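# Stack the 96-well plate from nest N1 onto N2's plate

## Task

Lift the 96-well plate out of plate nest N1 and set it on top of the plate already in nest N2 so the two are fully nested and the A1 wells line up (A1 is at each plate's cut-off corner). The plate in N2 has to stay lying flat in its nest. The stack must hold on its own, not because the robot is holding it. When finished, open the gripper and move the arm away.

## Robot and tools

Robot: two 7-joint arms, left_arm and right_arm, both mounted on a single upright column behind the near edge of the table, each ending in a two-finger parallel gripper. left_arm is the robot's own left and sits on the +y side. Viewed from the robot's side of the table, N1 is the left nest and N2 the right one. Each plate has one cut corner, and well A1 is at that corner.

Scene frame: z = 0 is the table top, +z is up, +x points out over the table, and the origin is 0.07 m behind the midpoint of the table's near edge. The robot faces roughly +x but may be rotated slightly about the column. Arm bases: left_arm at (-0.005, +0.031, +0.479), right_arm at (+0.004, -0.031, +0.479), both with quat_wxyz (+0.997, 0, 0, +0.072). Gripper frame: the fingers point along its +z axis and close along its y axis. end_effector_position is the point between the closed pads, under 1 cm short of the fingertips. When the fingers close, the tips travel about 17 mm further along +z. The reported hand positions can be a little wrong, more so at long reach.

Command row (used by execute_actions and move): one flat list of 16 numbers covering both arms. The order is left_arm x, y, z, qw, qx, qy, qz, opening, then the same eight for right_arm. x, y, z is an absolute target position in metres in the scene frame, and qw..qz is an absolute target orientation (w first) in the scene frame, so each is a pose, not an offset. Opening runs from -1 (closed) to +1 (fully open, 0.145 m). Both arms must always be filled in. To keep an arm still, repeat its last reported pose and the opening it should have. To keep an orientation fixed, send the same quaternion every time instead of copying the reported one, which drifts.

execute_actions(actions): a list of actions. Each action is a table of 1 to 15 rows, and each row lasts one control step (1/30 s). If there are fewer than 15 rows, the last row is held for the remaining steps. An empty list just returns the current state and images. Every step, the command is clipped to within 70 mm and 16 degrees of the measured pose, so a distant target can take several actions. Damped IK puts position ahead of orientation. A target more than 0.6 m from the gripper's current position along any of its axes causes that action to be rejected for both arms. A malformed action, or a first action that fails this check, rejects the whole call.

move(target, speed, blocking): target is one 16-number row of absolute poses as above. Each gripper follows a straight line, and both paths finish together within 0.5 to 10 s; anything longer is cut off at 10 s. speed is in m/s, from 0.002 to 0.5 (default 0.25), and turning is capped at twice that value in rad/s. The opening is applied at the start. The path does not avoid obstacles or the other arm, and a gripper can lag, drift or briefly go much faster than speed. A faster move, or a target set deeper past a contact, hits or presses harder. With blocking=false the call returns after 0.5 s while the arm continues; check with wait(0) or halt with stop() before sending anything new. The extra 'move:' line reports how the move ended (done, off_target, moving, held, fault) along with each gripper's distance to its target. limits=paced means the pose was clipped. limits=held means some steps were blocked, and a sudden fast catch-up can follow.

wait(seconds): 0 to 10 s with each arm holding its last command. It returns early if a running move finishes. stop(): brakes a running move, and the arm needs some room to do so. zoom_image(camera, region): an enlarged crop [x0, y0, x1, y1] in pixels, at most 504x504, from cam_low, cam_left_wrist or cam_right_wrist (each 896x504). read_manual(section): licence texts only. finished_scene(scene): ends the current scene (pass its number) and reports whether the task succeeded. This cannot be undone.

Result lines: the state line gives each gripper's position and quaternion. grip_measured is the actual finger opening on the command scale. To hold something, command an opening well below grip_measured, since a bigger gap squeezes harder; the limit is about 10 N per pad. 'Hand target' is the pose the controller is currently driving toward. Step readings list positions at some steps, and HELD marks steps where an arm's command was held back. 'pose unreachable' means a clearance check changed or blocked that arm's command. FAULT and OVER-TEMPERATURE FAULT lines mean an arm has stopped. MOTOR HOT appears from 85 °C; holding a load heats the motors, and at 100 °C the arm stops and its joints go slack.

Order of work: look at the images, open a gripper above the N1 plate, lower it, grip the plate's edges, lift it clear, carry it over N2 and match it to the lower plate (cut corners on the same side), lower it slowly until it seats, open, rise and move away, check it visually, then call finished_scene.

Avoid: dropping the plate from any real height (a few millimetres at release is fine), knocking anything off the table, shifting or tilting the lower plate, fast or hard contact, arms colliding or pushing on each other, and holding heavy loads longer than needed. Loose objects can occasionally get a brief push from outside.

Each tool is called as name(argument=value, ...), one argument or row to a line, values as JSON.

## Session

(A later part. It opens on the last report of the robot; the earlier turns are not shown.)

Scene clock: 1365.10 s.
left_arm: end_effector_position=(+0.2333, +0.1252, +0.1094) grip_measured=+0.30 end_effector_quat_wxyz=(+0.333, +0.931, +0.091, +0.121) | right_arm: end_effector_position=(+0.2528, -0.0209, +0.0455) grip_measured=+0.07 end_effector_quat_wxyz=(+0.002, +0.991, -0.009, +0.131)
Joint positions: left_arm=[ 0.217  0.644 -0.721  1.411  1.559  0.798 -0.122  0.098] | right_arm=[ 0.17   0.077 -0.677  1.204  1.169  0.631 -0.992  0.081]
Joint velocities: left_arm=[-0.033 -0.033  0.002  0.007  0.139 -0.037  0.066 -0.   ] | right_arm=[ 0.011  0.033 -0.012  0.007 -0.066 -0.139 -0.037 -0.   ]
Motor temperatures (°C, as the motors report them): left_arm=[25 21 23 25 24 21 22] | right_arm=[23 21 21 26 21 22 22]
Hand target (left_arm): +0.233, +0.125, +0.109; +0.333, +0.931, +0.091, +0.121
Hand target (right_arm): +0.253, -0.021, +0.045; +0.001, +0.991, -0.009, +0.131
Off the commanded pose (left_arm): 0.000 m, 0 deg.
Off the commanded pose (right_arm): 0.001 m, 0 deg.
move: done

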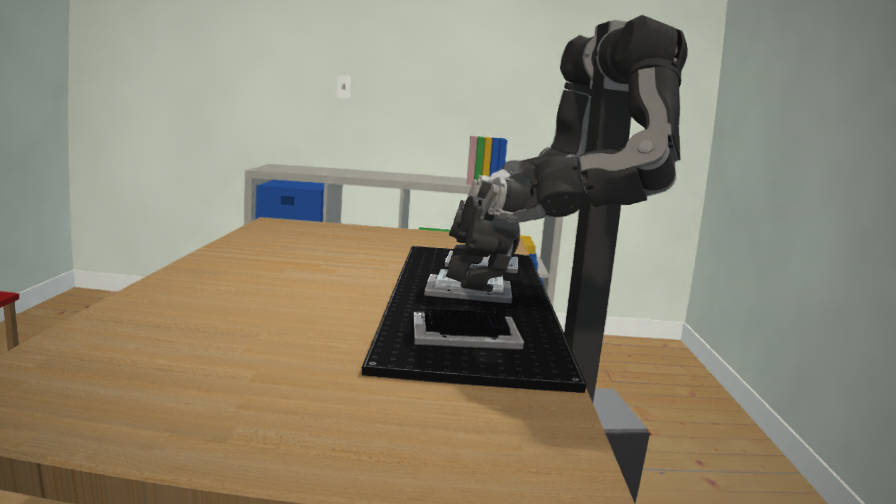

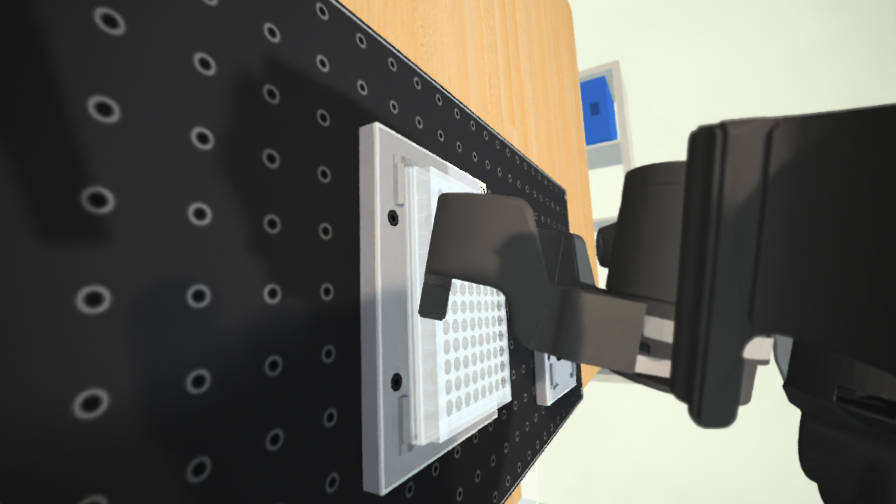

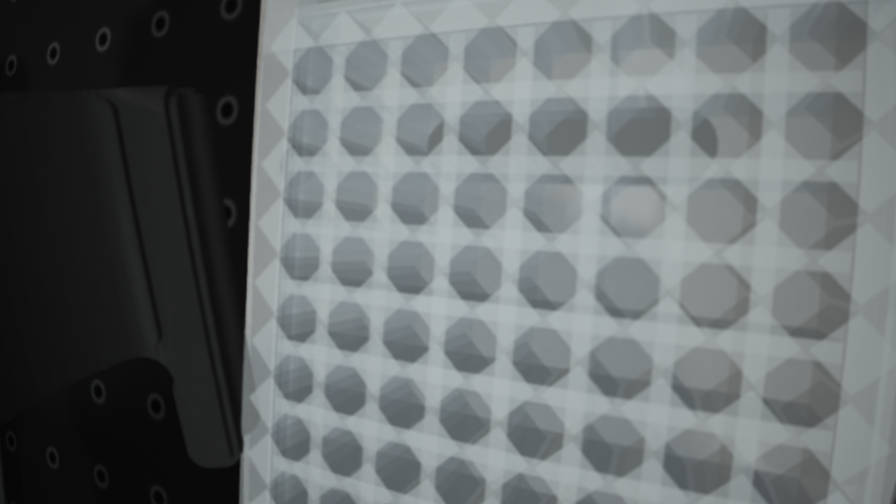

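execute_actions(
  actions=[
    [[0.2333,0.1252,0.1094,0.333,0.931,0.091,0.121,0.3, 0.2528,-0.021,0.0447,0.0011,0.9914,-0.0085,0.1305,-0.1],[0.2333,0.1252,0.1094,0.333,0.931,0.091,0.121,0.3, 0.2528,-0.021,0.0447,0.0011,0.9914,-0.0085,0.1305,-0.05],[0.2333,0.1252,0.1094,0.333,0.931,0.091,0.121,0.3, 0.2528,-0.021,0.0447,0.0011,0.9914,-0.0085,0.1305,0.0],[0.2333,0.1252,0.1094,0.333,0.931,0.091,0.121,0.3, 0.2528,-0.021,0.0447,0.0011,0.9914,-0.0085,0.1305,0.03],[0.2333,0.1252,0.1094,0.333,0.931,0.091,0.121,0.3, 0.2528,-0.021,0.0447,0.0011,0.9914,-0.0085,0.1305,0.05],[0.2333,0.1252,0.1094,0.333,0.931,0.091,0.121,0.3, 0.2528,-0.021,0.0447,0.0011,0.9914,-0.0085,0.1305,0.06],[0.2333,0.1252,0.1094,0.333,0.931,0.091,0.121,0.3, 0.2528,-0.021,0.0447,0.0011,0.9914,-0.0085,0.1305,0.07],[0.2333,0.1252,0.1094,0.333,0.931,0.091,0.121,0.3, 0.2528,-0.021,0.0447,0.0011,0.9914,-0.0085,0.1305,0.08],[0.2333,0.1252,0.1094,0.333,0.931,0.091,0.121,0.3, 0.2528,-0.021,0.0447,0.0011,0.9914,-0.0085,0.1305,0.09],[0.2333,0.1252,0.1094,0.333,0.931,0.091,0.121,0.3, 0.2528,-0.021,0.0447,0.0011,0.9914,-0.0085,0.1305,0.10],[0.2333,0.1252,0.1094,0.333,0.931,0.091,0.121,0.3, 0.2528,-0.021,0.0447,0.0011,0.9914,-0.0085,0.1305,0.12],[0.2333,0.1252,0.1094,0.333,0.931,0.091,0.121,0.3, 0.2528,-0.021,0.0447,0.0011,0.9914,-0.0085,0.1305,0.14],[0.2333,0.1252,0.1094,0.333,0.931,0.091,0.121,0.3, 0.2528,-0.021,0.0447,0.0011,0.9914,-0.0085,0.1305,0.17],[0.2333,0.1252,0.1094,0.333,0.931,0.091,0.121,0.3, 0.2528,-0.021,0.0447,0.0011,0.9914,-0.0085,0.1305,0.2]],
  ],
)

zoom_image(
  camera="cam_left_wrist",
  region=[380, 140, 500, 230],
)

zoom_image(
  camera="cam_left_wrist",
  region=[380, 385, 500, 475],
)

Scene clock: 1394.90 s.
left_arm: end_effector_position=(+0.2333, +0.1252, +0.1094) grip_measured=+0.30 end_effector_quat_wxyz=(+0.333, +0.931, +0.091, +0.121) | right_arm: end_effector_position=(+0.2528, -0.0209, +0.0455) grip_measured=+0.20 end_effector_quat_wxyz=(+0.002, +0.991, -0.009, +0.131)
Joint positions: left_arm=[ 0.217  0.644 -0.721  1.411  1.559  0.798 -0.122  0.098] | right_arm=[ 0.17   0.077 -0.677  1.204  1.169  0.631 -0.992  0.09 ]
Joint velocities: left_arm=[ 0.011  0.011 -0.002 -0.002  0.037 -0.037 -0.007 -0.   ] | right_arm=[-0.033 -0.055 -0.002  0.017 -0.022  0.022  0.095  0.   ]
Motor temperatures (°C, as the motors report them): left_arm=[25 21 23 25 24 21 22] | right_arm=[23 21 21 25 21 22 22]
Hand target (left_arm): +0.233, +0.125, +0.109; +0.333, +0.931, +0.091, +0.121
Hand target (right_arm): +0.253, -0.021, +0.045; +0.001, +0.991, -0.009, +0.130
Off the commanded pose (left_arm): 0.000 m, 0 deg.
Off the commanded pose (right_arm): 0.001 m, 0 deg.
Step readings (end_effector_position):
0: left_arm (+0.2333, +0.1252, +0.1094) | right_arm (+0.2528, -0.0209, +0.0455)
1: left_arm (+0.2333, +0.1252, +0.1094) | right_arm (+0.2528, -0.0209, +0.0455)
2: left_arm (+0.2333, +0.1252, +0.1094) | right_arm (+0.2528, -0.0209, +0.0455)
4: left_arm (+0.2333, +0.1252, +0.1094) | right_arm (+0.2528, -0.0209, +0.0455)
8: left_arm (+0.2333, +0.1252, +0.1094) | right_arm (+0.2528, -0.0209, +0.0455)
15: end_effector_position above

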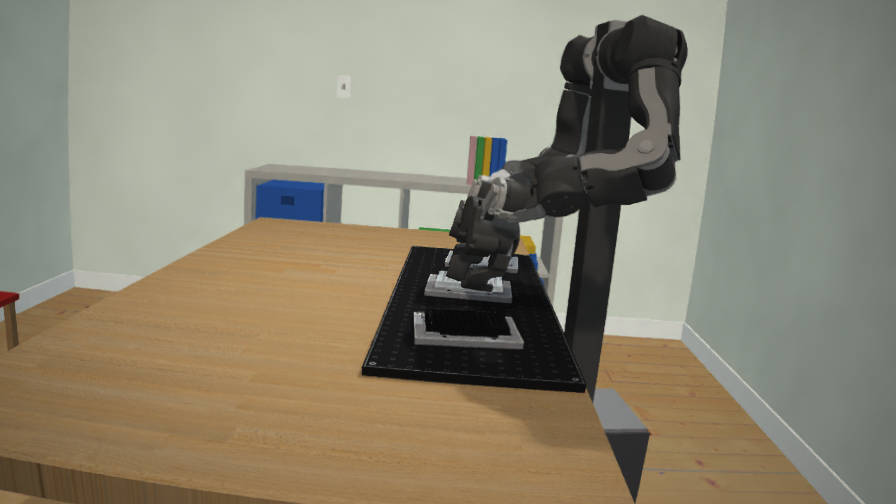

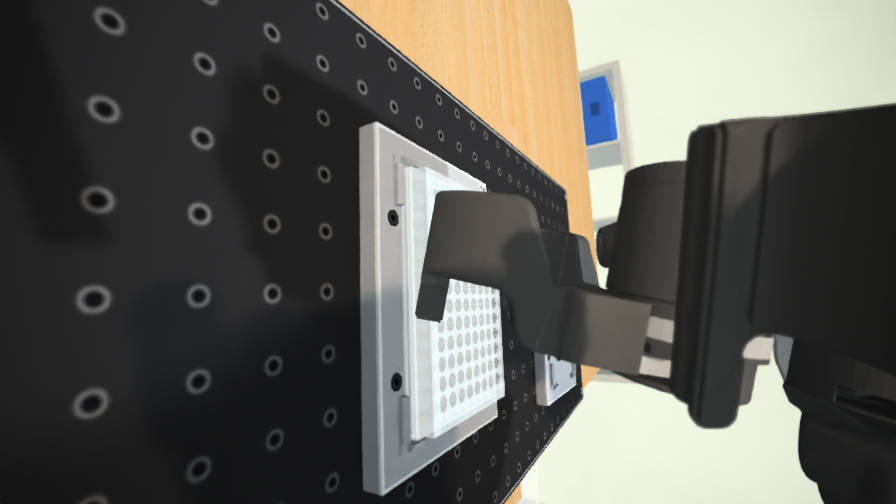

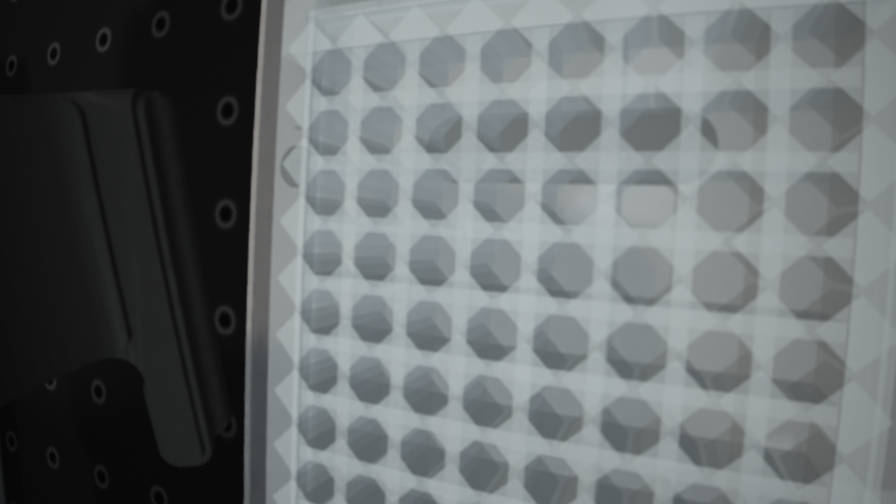

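Region (380, 140, 500, 230) of cam_left_wrist's 896x504 image, scaled by 4.200, with more detail than that image has; it fills the top 378 rows of this view, and the rest is white.

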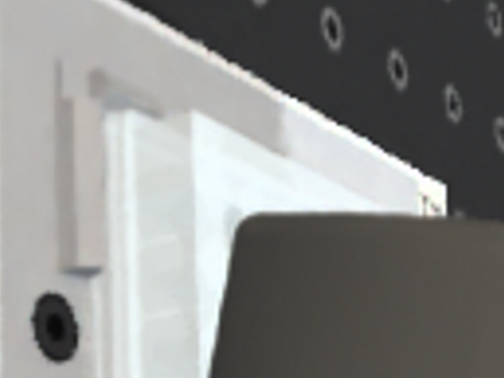

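Region (380, 385, 500, 475) of cam_left_wrist's 896x504 image, scaled by 4.200, with more detail than that image has; it fills the top 378 rows of this view, and the rest is white.

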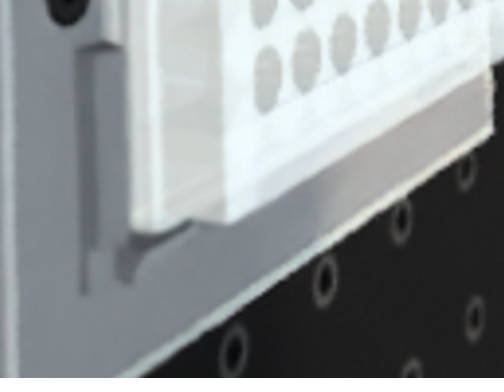

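move(
  target=[0.2333,0.135,0.12,0.333,0.931,0.091,0.121,0.3, 0.2528,-0.021,0.052,0.0011,0.9914,-0.0085,0.1305,0.5],
  speed=0.05,
)

move(
  target=[0.2333,0.16,0.13,0.333,0.931,0.091,0.121,0.3, 0.25,-0.04,0.085,0.0,0.9914,0.0,0.1305,0.5],
  speed=0.12,
)

move(
  target=[0.2333,0.16,0.13,0.333,0.931,0.091,0.121,0.3, 0.22,-0.27,0.12,0.0,0.9914,0.0,0.1305,0.5],
  speed=0.25,
)

Scene clock: 1414.80 s.
left_arm: end_effector_position=(+0.2332, +0.1360, +0.1184) grip_measured=+0.30 end_effector_quat_wxyz=(+0.331, +0.930, +0.087, +0.133) | right_arm: end_effector_position=(+0.2542, -0.0188, +0.0528) grip_measured=+0.50 end_effector_quat_wxyz=(-0.002, +0.991, -0.009, +0.133)
Joint positions: left_arm=[ 0.2    0.691 -0.695  1.453  1.559  0.798 -0.105  0.098] | right_arm=[ 0.166  0.077 -0.668  1.242  1.182  0.65  -1.018  0.112]
Joint velocities: left_arm=[-0.099 -0.011 -0.007  0.007  0.037 -0.066 -0.007 -0.   ] | right_arm=[ 0.121 -0.077  0.012 -0.012 -0.007 -0.037  0.022 -0.   ]
Motor temperatures (°C, as the motors report them): left_arm=[25 21 23 25 24 21 22] | right_arm=[23 21 21 25 21 22 22]
Hand target (left_arm): +0.233, +0.135, +0.120; +0.335, +0.929, +0.086, +0.134
Hand target (right_arm): +0.253, -0.021, +0.052; +0.001, +0.991, -0.009, +0.130
Off the commanded pose (left_arm): 0.002 m, 2 deg.
Off the commanded pose (right_arm): 0.003 m, 0 deg.
joint sent to its limit (left arm) — the command would take joint 5 (forearm roll) past its upper limit and joint 6 (wrist pitch) past its upper limit, so those joints were sent only as far as their limits.
move: done

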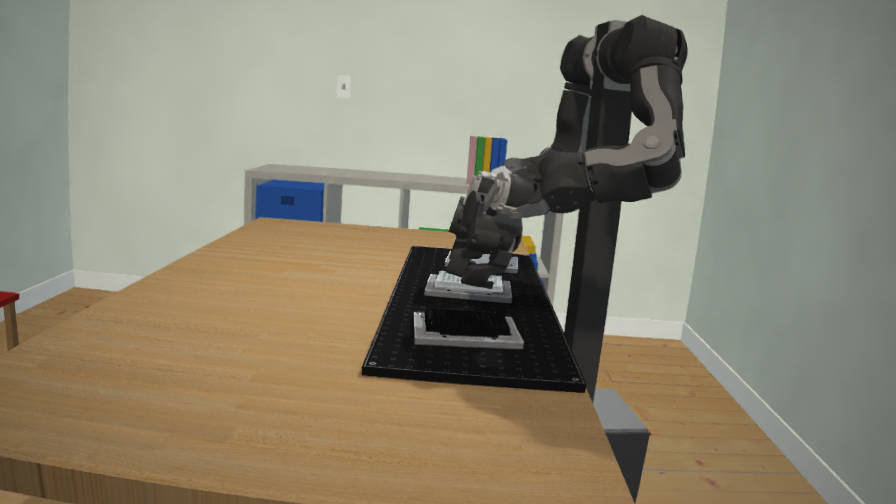

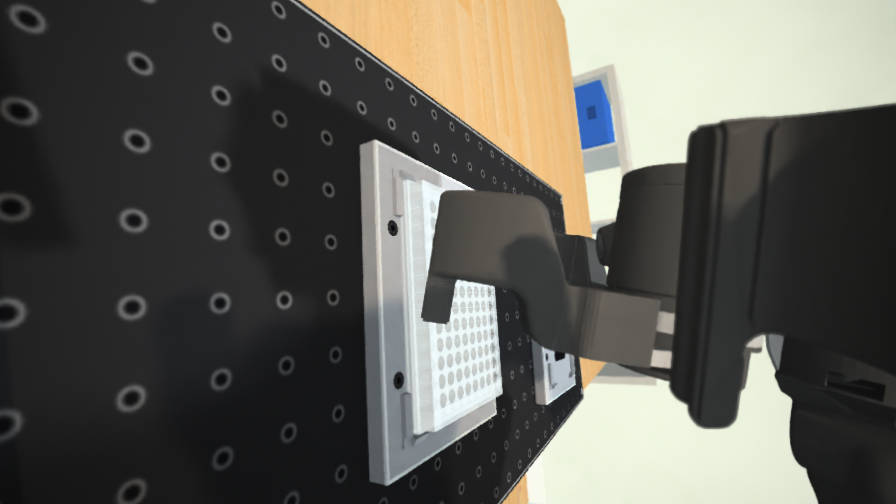

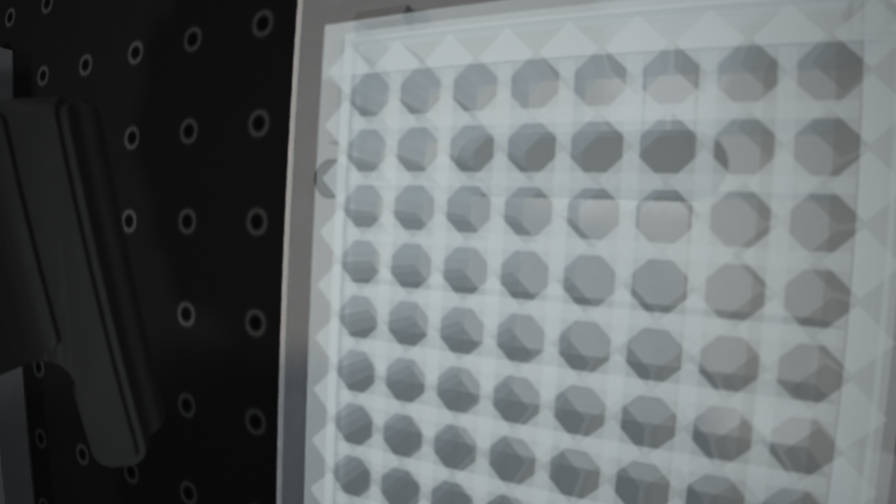

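Scene clock: 1415.53 s.
left_arm: end_effector_position=(+0.2322, +0.1613, +0.1280) grip_measured=+0.30 end_effector_quat_wxyz=(+0.333, +0.928, +0.082, +0.143) | right_arm: end_effector_position=(+0.2514, -0.0383, +0.0861) grip_measured=+0.50 end_effector_quat_wxyz=(-0.002, +0.991, -0.002, +0.133)
Joint positions: left_arm=[ 0.208  0.789 -0.695  1.457  1.559  0.798 -0.003  0.098] | right_arm=[ 0.094  0.141 -0.588  1.486  1.269  0.781 -1.164  0.112]
Joint velocities: left_arm=[ 0.011  0.011 -0.002  0.017  0.037 -0.007 -0.022 -0.   ] | right_arm=[-0.011 -0.033  0.002  0.002 -0.022 -0.007 -0.037  0.   ]
Motor temperatures (°C, as the motors report them): left_arm=[25 21 23 25 24 21 22] | right_arm=[23 21 21 25 21 22 22]
Hand target (left_arm): +0.233, +0.160, +0.129; +0.337, +0.927, +0.080, +0.144
Hand target (right_arm): +0.250, -0.039, +0.085; +0.000, +0.992, -0.001, +0.130
Off the commanded pose (left_arm): 0.003 m, 3 deg.
Off the commanded pose (right_arm): 0.002 m, 0 deg.
joint sent to its limit (left arm) — the command would take joint 5 (forearm roll) past its upper limit and joint 6 (wrist pitch) past its upper limit, so those joints were sent only as far as their limits.
joint sent to its limit (right arm) — the command would take joint 6 (wrist pitch) past its upper limit, so that joint was sent only as far as its limit.
move: off_target (left_arm)

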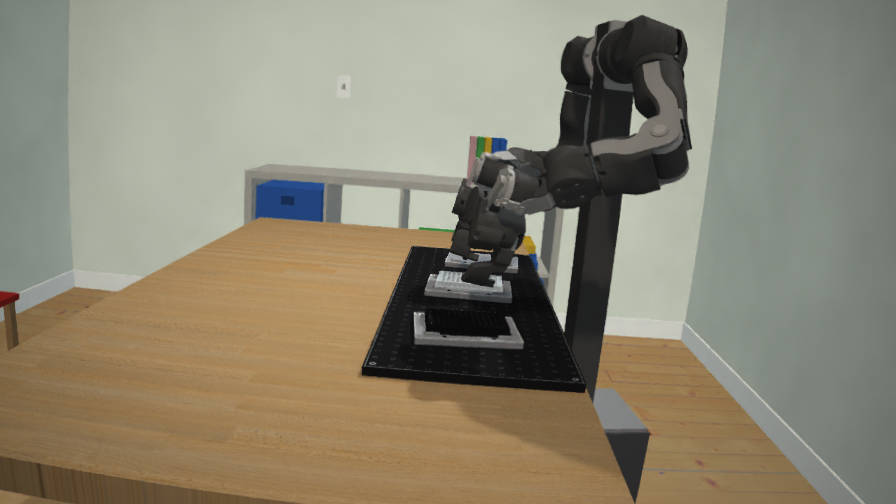

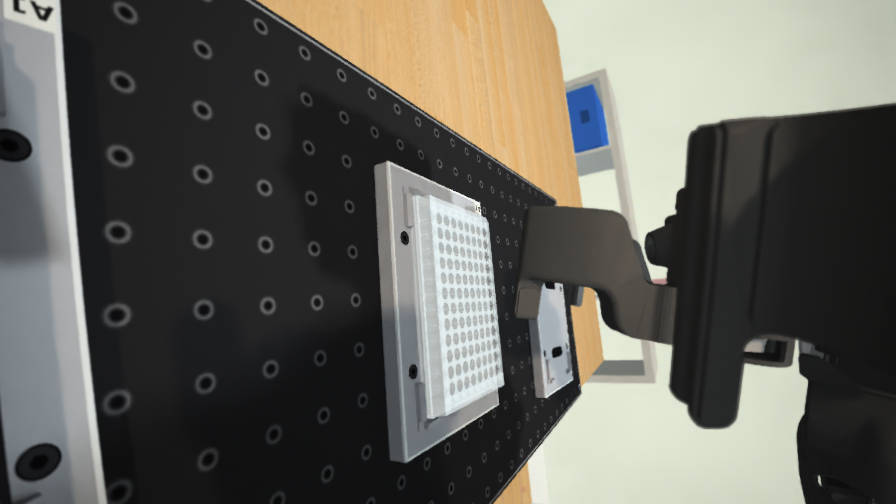

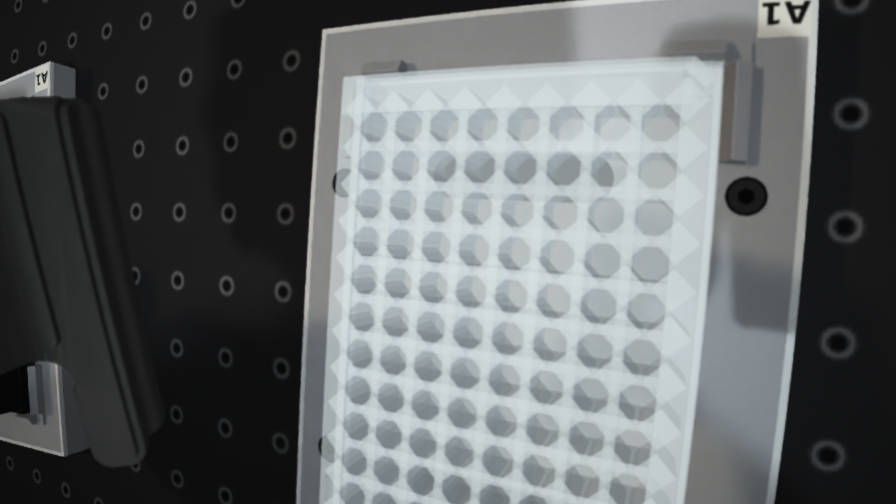

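Scene clock: 1416.90 s.
left_arm: end_effector_position=(+0.2323, +0.1612, +0.1281) grip_measured=+0.30 end_effector_quat_wxyz=(+0.334, +0.928, +0.082, +0.143) | right_arm: end_effector_position=(+0.2209, -0.2703, +0.1239) grip_measured=+0.50 end_effector_quat_wxyz=(+0.002, +0.992, +0.005, +0.129)
Joint positions: left_arm=[ 0.208  0.789 -0.695  1.457  1.559  0.798 -0.002  0.098] | right_arm=[-0.417  1.095 -0.217  1.755  1.502  0.698 -0.509  0.112]
Joint velocities: left_arm=[ 0.033  0.033  0.002 -0.002  0.081 -0.007 -0.066  0.   ] | right_arm=[-0.011  0.033 -0.022 -0.007 -0.022  0.007  0.022 -0.   ]
Motor temperatures (°C, as the motors report them): left_arm=[25 21 23 25 24 21 22] | right_arm=[23 21 21 25 21 22 22]
Hand target (left_arm): +0.233, +0.160, +0.130; +0.337, +0.927, +0.081, +0.144
Hand target (right_arm): +0.220, -0.269, +0.123; -0.001, +0.992, +0.004, +0.129
Off the commanded pose (left_arm): 0.002 m, 3 deg.
Off the commanded pose (right_arm): 0.004 m, 1 deg.
joint sent to its limit (left arm) — the command would take joint 5 (forearm roll) past its upper limit and joint 6 (wrist pitch) past its upper limit, so those joints were sent only as far as their limits.
move: off_target (left_arm, right_arm)

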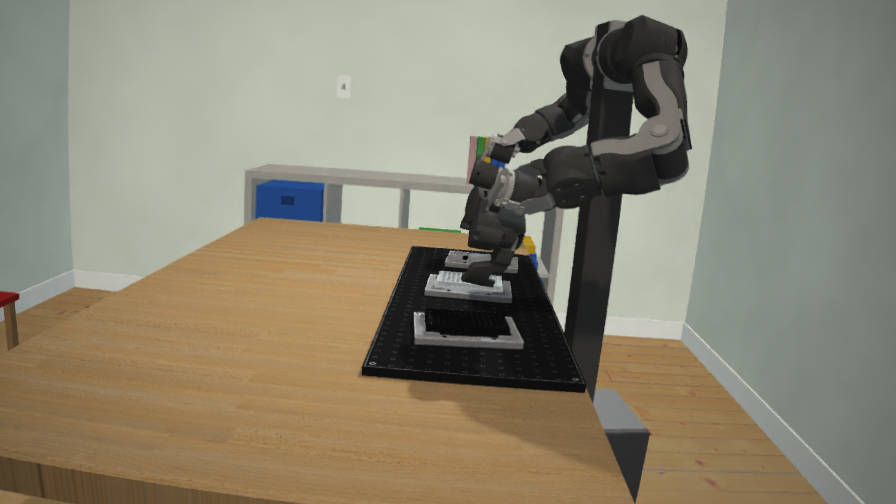

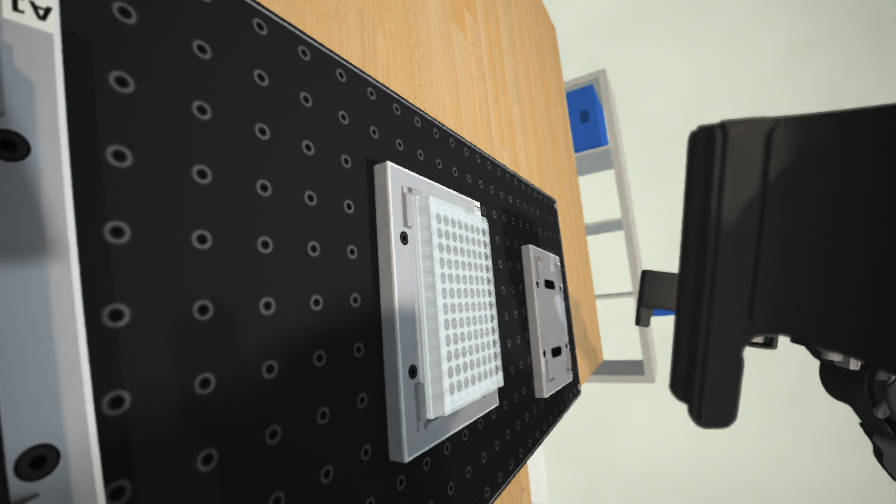

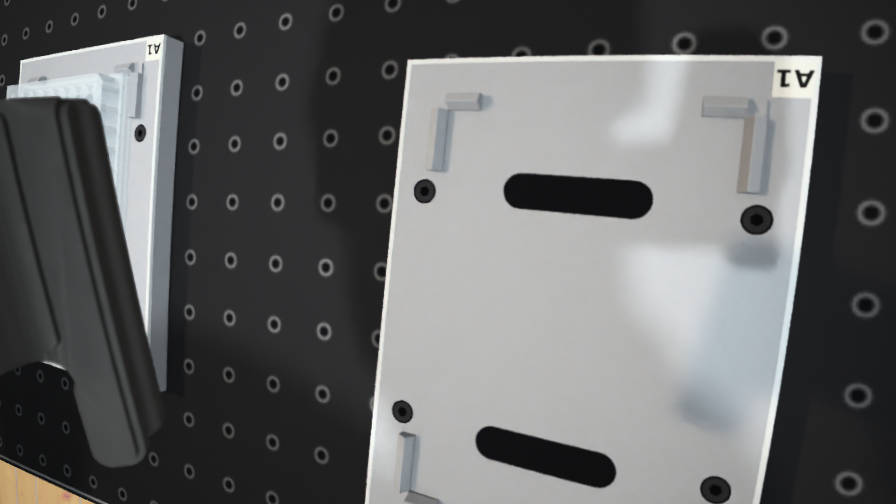

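move(
  target=[0.245,0.04,0.08,0.0,0.9914,0.0,0.1305,0.5, 0.22,-0.27,0.123,0.0,0.9914,0.004,0.1305,0.5],
  speed=0.2,
)

Scene clock: 1448.90 s.
left_arm: end_effector_position=(+0.2455, +0.0389, +0.0812) grip_measured=+0.50 end_effector_quat_wxyz=(+0.005, +0.991, +0.001, +0.131) | right_arm: end_effector_position=(+0.2204, -0.2701, +0.1234) grip_measured=+0.50 end_effector_quat_wxyz=(+0.001, +0.991, +0.004, +0.130)
Joint positions: left_arm=[ 0.306  0.076 -0.915  1.293  1.337  0.768 -1.081  0.112] | right_arm=[-0.421  1.095 -0.217  1.755  1.5    0.691 -0.506  0.112]
Joint velocities: left_arm=[-0.033  0.011 -0.012 -0.012  0.037 -0.037  0.007  0.   ] | right_arm=[-0.121 -0.055 -0.002 -0.002 -0.007 -0.022 -0.051  0.   ]
Motor temperatures (°C, as the motors report them): left_arm=[25 21 23 25 24 21 22] | right_arm=[22 21 22 25 21 22 22]
Hand target (left_arm): +0.247, +0.041, +0.081; +0.001, +0.991, +0.003, +0.132
Hand target (right_arm): +0.220, -0.270, +0.123; -0.000, +0.991, +0.004, +0.130
Off the commanded pose (left_arm): 0.002 m, 1 deg.
Off the commanded pose (right_arm): 0.001 m, 0 deg.
move: done

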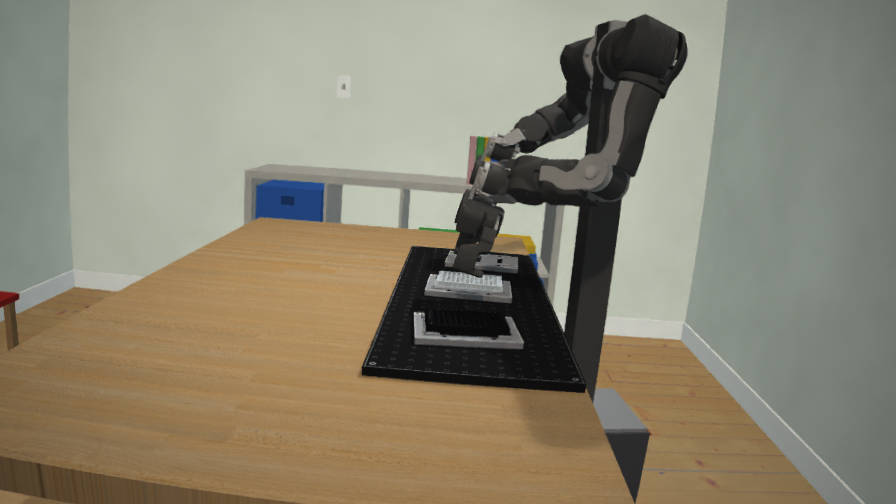

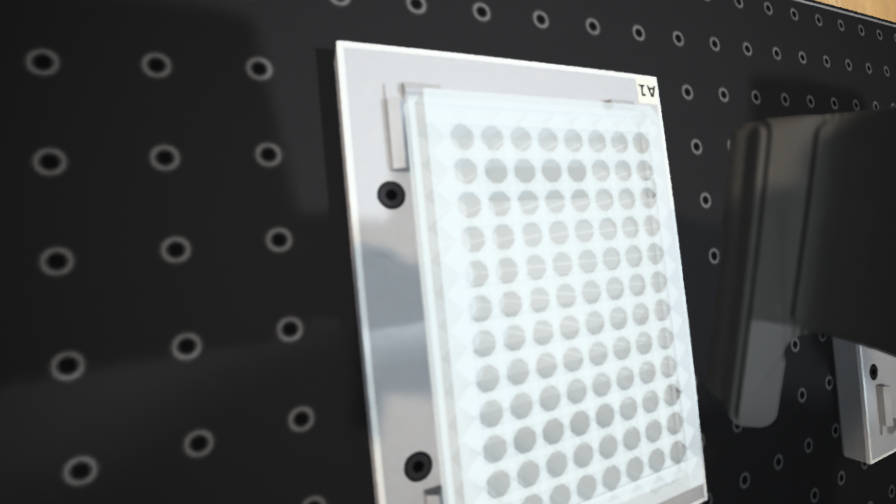

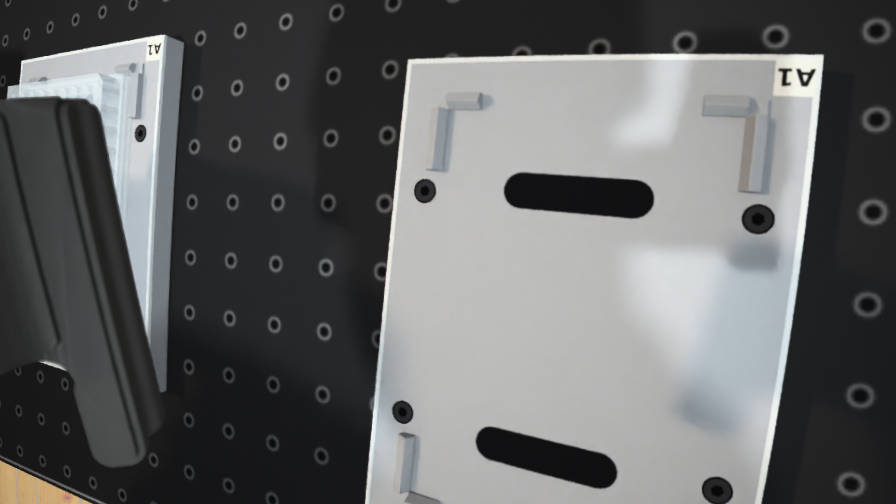

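move(
  target=[0.245,0.0,0.07,0.0,0.9914,0.0,0.1305,0.5, 0.22,-0.27,0.123,0.0,0.9914,0.004,0.1305,0.5],
  speed=0.08,
)

Scene clock: 1471.57 s.
left_arm: end_effector_position=(+0.2438, -0.0011, +0.0703) grip_measured=+0.50 end_effector_quat_wxyz=(+0.001, +0.992, -0.001, +0.128) | right_arm: end_effector_position=(+0.2204, -0.2701, +0.1234) grip_measured=+0.50 end_effector_quat_wxyz=(+0.001, +0.991, +0.004, +0.130)
Joint positions: left_arm=[ 0.328 -0.078 -0.967  1.115  1.274  0.692 -1.067  0.112] | right_arm=[-0.421  1.095 -0.217  1.755  1.5    0.691 -0.506  0.112]
Joint velocities: left_arm=[-0.033  0.011 -0.007  0.007  0.022 -0.007 -0.022  0.   ] | right_arm=[ 0.033 -0.099 -0.002 -0.002 -0.066  0.066  0.037  0.   ]
Motor temperatures (°C, as the motors report them): left_arm=[25 21 23 25 23 21 21] | right_arm=[22 22 22 24 21 22 22]
Hand target (left_arm): +0.245, -0.001, +0.070; +0.001, +0.992, +0.000, +0.130
Hand target (right_arm): +0.220, -0.270, +0.123; +0.000, +0.991, +0.004, +0.130
Off the commanded pose (left_arm): 0.002 m, 0 deg.
Off the commanded pose (right_arm): 0.001 m, 0 deg.
move: done

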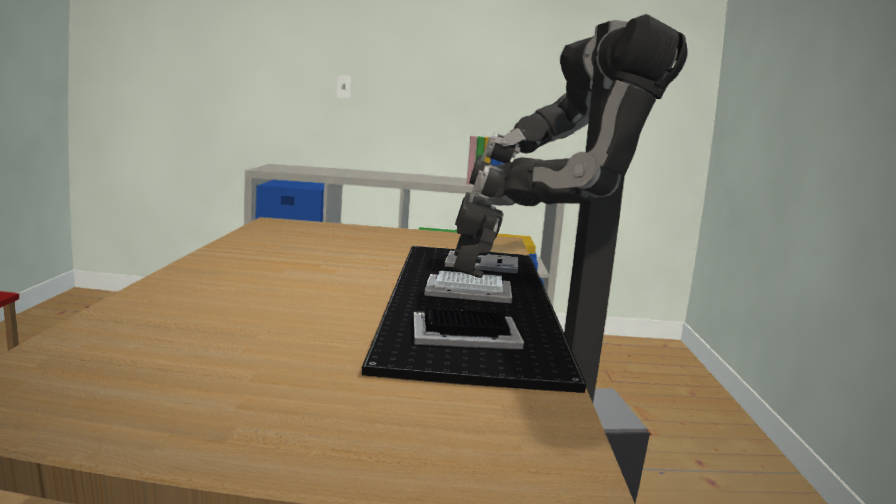

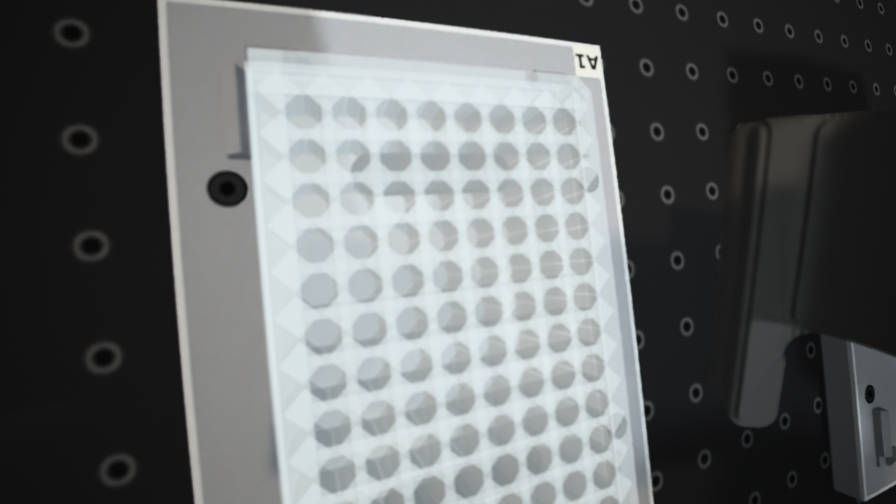

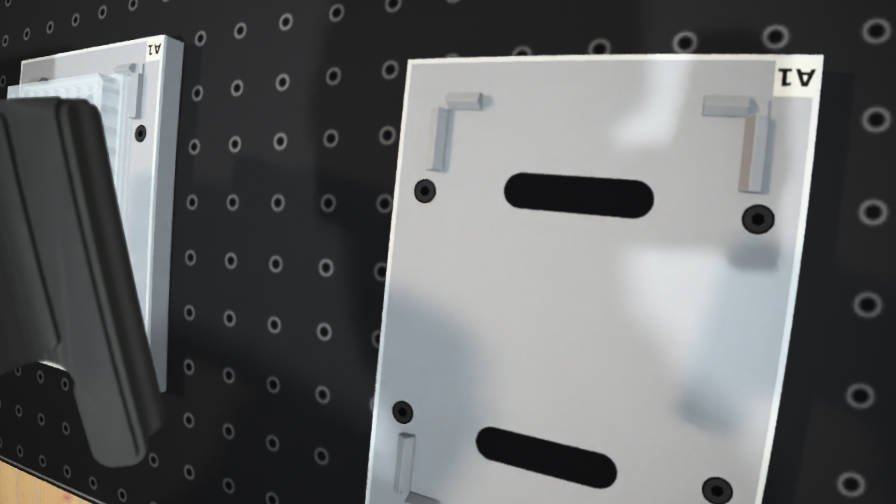

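move(
  target=[0.236,-0.0225,0.062,0.0,0.9914,-0.004,0.1305,0.45, 0.22,-0.27,0.123,0.0,0.9914,0.004,0.1305,0.5],
  speed=0.05,
)

Scene clock: 1568.63 s.
left_arm: end_effector_position=(+0.2361, -0.0226, +0.0628) grip_measured=+0.45 end_effector_quat_wxyz=(-0.000, +0.992, -0.004, +0.130) | right_arm: end_effector_position=(+0.2205, -0.2701, +0.1234) grip_measured=+0.50 end_effector_quat_wxyz=(+0.001, +0.991, +0.004, +0.131)
Joint positions: left_arm=[ 0.325 -0.149 -1.011  1.026  1.241  0.632 -1.048  0.108] | right_arm=[-0.421  1.095 -0.217  1.755  1.5    0.691 -0.506  0.112]
Joint velocities: left_arm=[-0.077  0.033  0.007  0.007 -0.022 -0.022 -0.022  0.   ] | right_arm=[-0.055  0.033  0.007 -0.002 -0.022  0.037 -0.081  0.   ]
Motor temperatures (°C, as the motors report them): left_arm=[25 21 22 25 23 21 21] | right_arm=[22 23 23 24 21 22 22]
Hand target (left_arm): +0.236, -0.023, +0.062; +0.000, +0.992, -0.004, +0.130
Hand target (right_arm): +0.220, -0.270, +0.123; -0.000, +0.991, +0.004, +0.131
Off the commanded pose (left_arm): 0.001 m, 0 deg.
Off the commanded pose (right_arm): 0.001 m, 0 deg.
move: done

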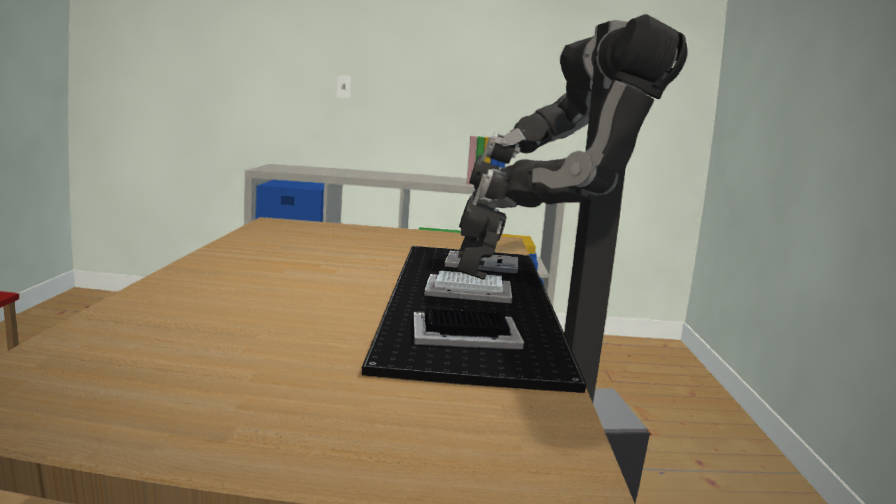

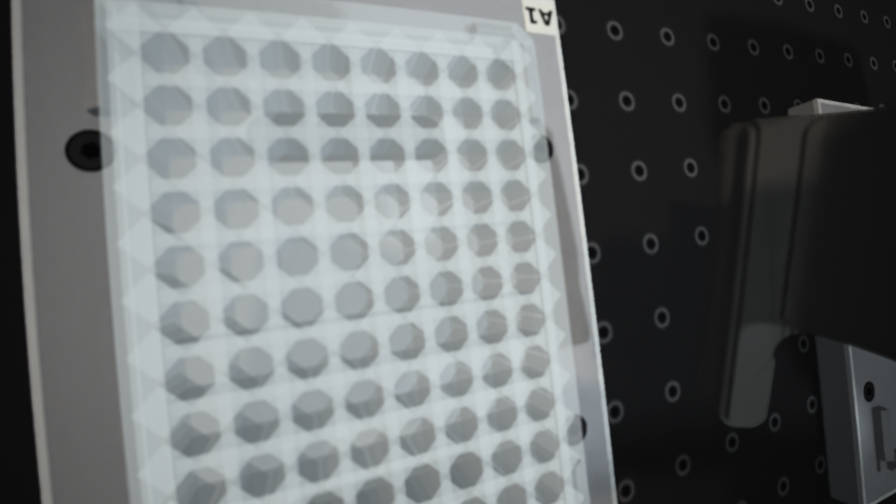

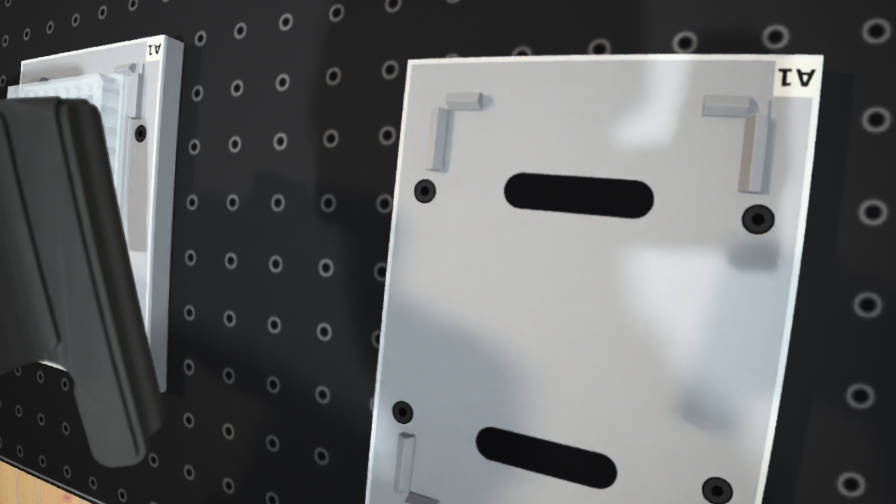

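move(
  target=[0.235,-0.0225,0.052,0.0,0.9914,-0.004,0.1305,0.4, 0.22,-0.27,0.123,0.0,0.9914,0.004,0.1305,0.5],
  speed=0.03,
)

Scene clock: 1629.13 s.
left_arm: end_effector_position=(+0.2336, -0.0216, +0.0514) grip_measured=+0.40 end_effector_quat_wxyz=(-0.002, +0.992, -0.004, +0.128) | right_arm: end_effector_position=(+0.2205, -0.2701, +0.1234) grip_measured=+0.50 end_effector_quat_wxyz=(+0.001, +0.991, +0.004, +0.131)
Joint positions: left_arm=[ 0.328 -0.155 -1.027  0.965  1.221  0.602 -0.997  0.105] | right_arm=[-0.421  1.095 -0.217  1.755  1.5    0.691 -0.506  0.112]
Joint velocities: left_arm=[ 0.055 -0.011 -0.027 -0.012 -0.051  0.037 -0.007 -0.   ] | right_arm=[ 0.033  0.033  0.012  0.007 -0.051  0.007  0.007 -0.   ]
Motor temperatures (°C, as the motors report them): left_arm=[25 22 22 25 23 21 21] | right_arm=[22 23 23 24 21 22 22]
Hand target (left_arm): +0.235, -0.023, +0.052; +0.000, +0.992, -0.004, +0.130
Hand target (right_arm): +0.220, -0.270, +0.123; +0.000, +0.991, +0.004, +0.130
Off the commanded pose (left_arm): 0.002 m, 0 deg.
Off the commanded pose (right_arm): 0.001 m, 0 deg.
move: done

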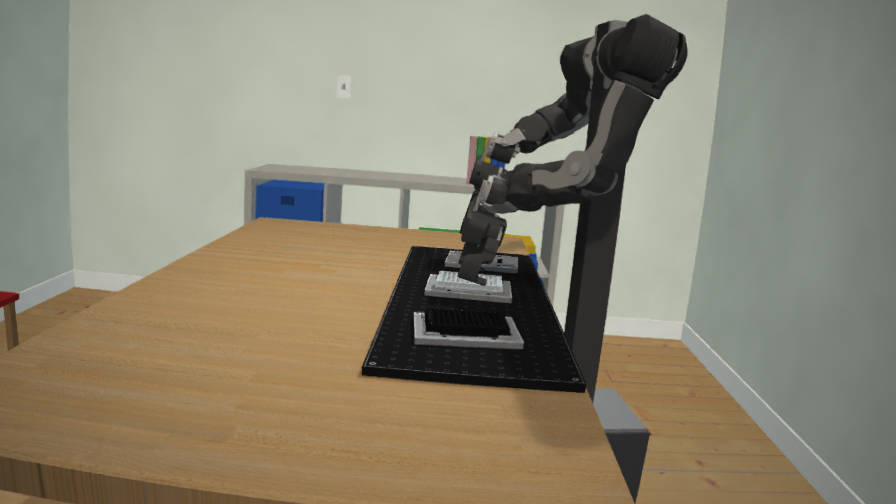

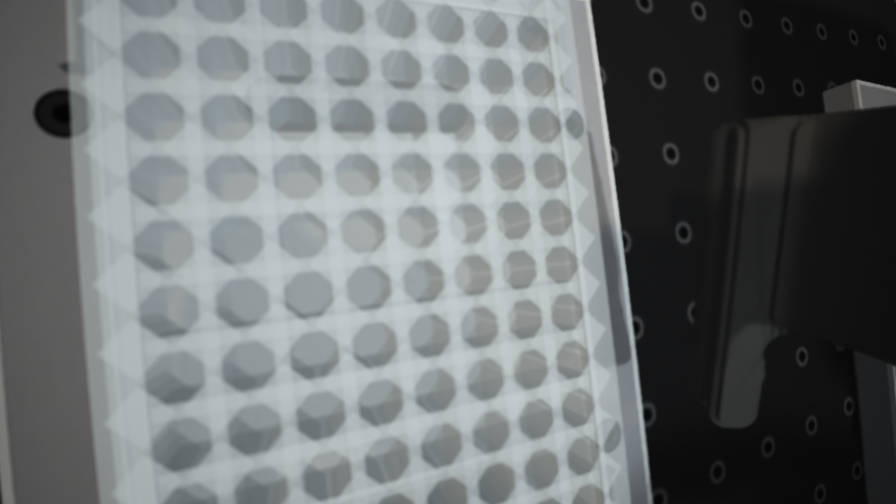

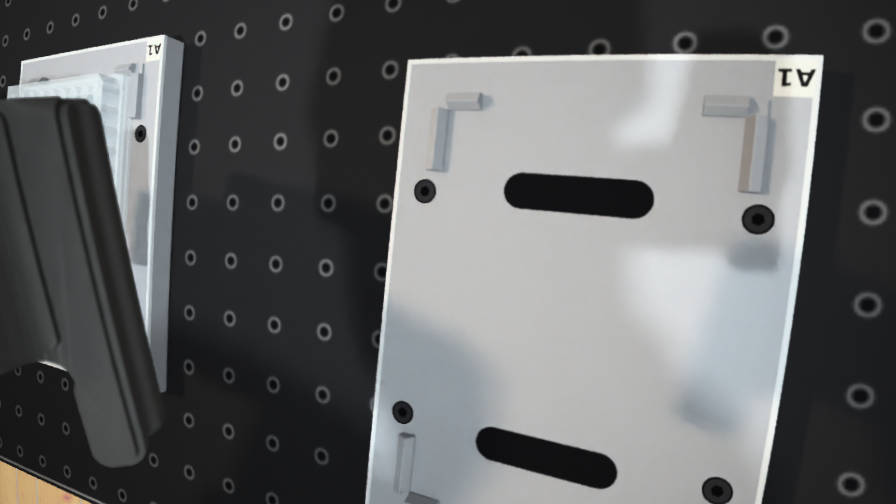

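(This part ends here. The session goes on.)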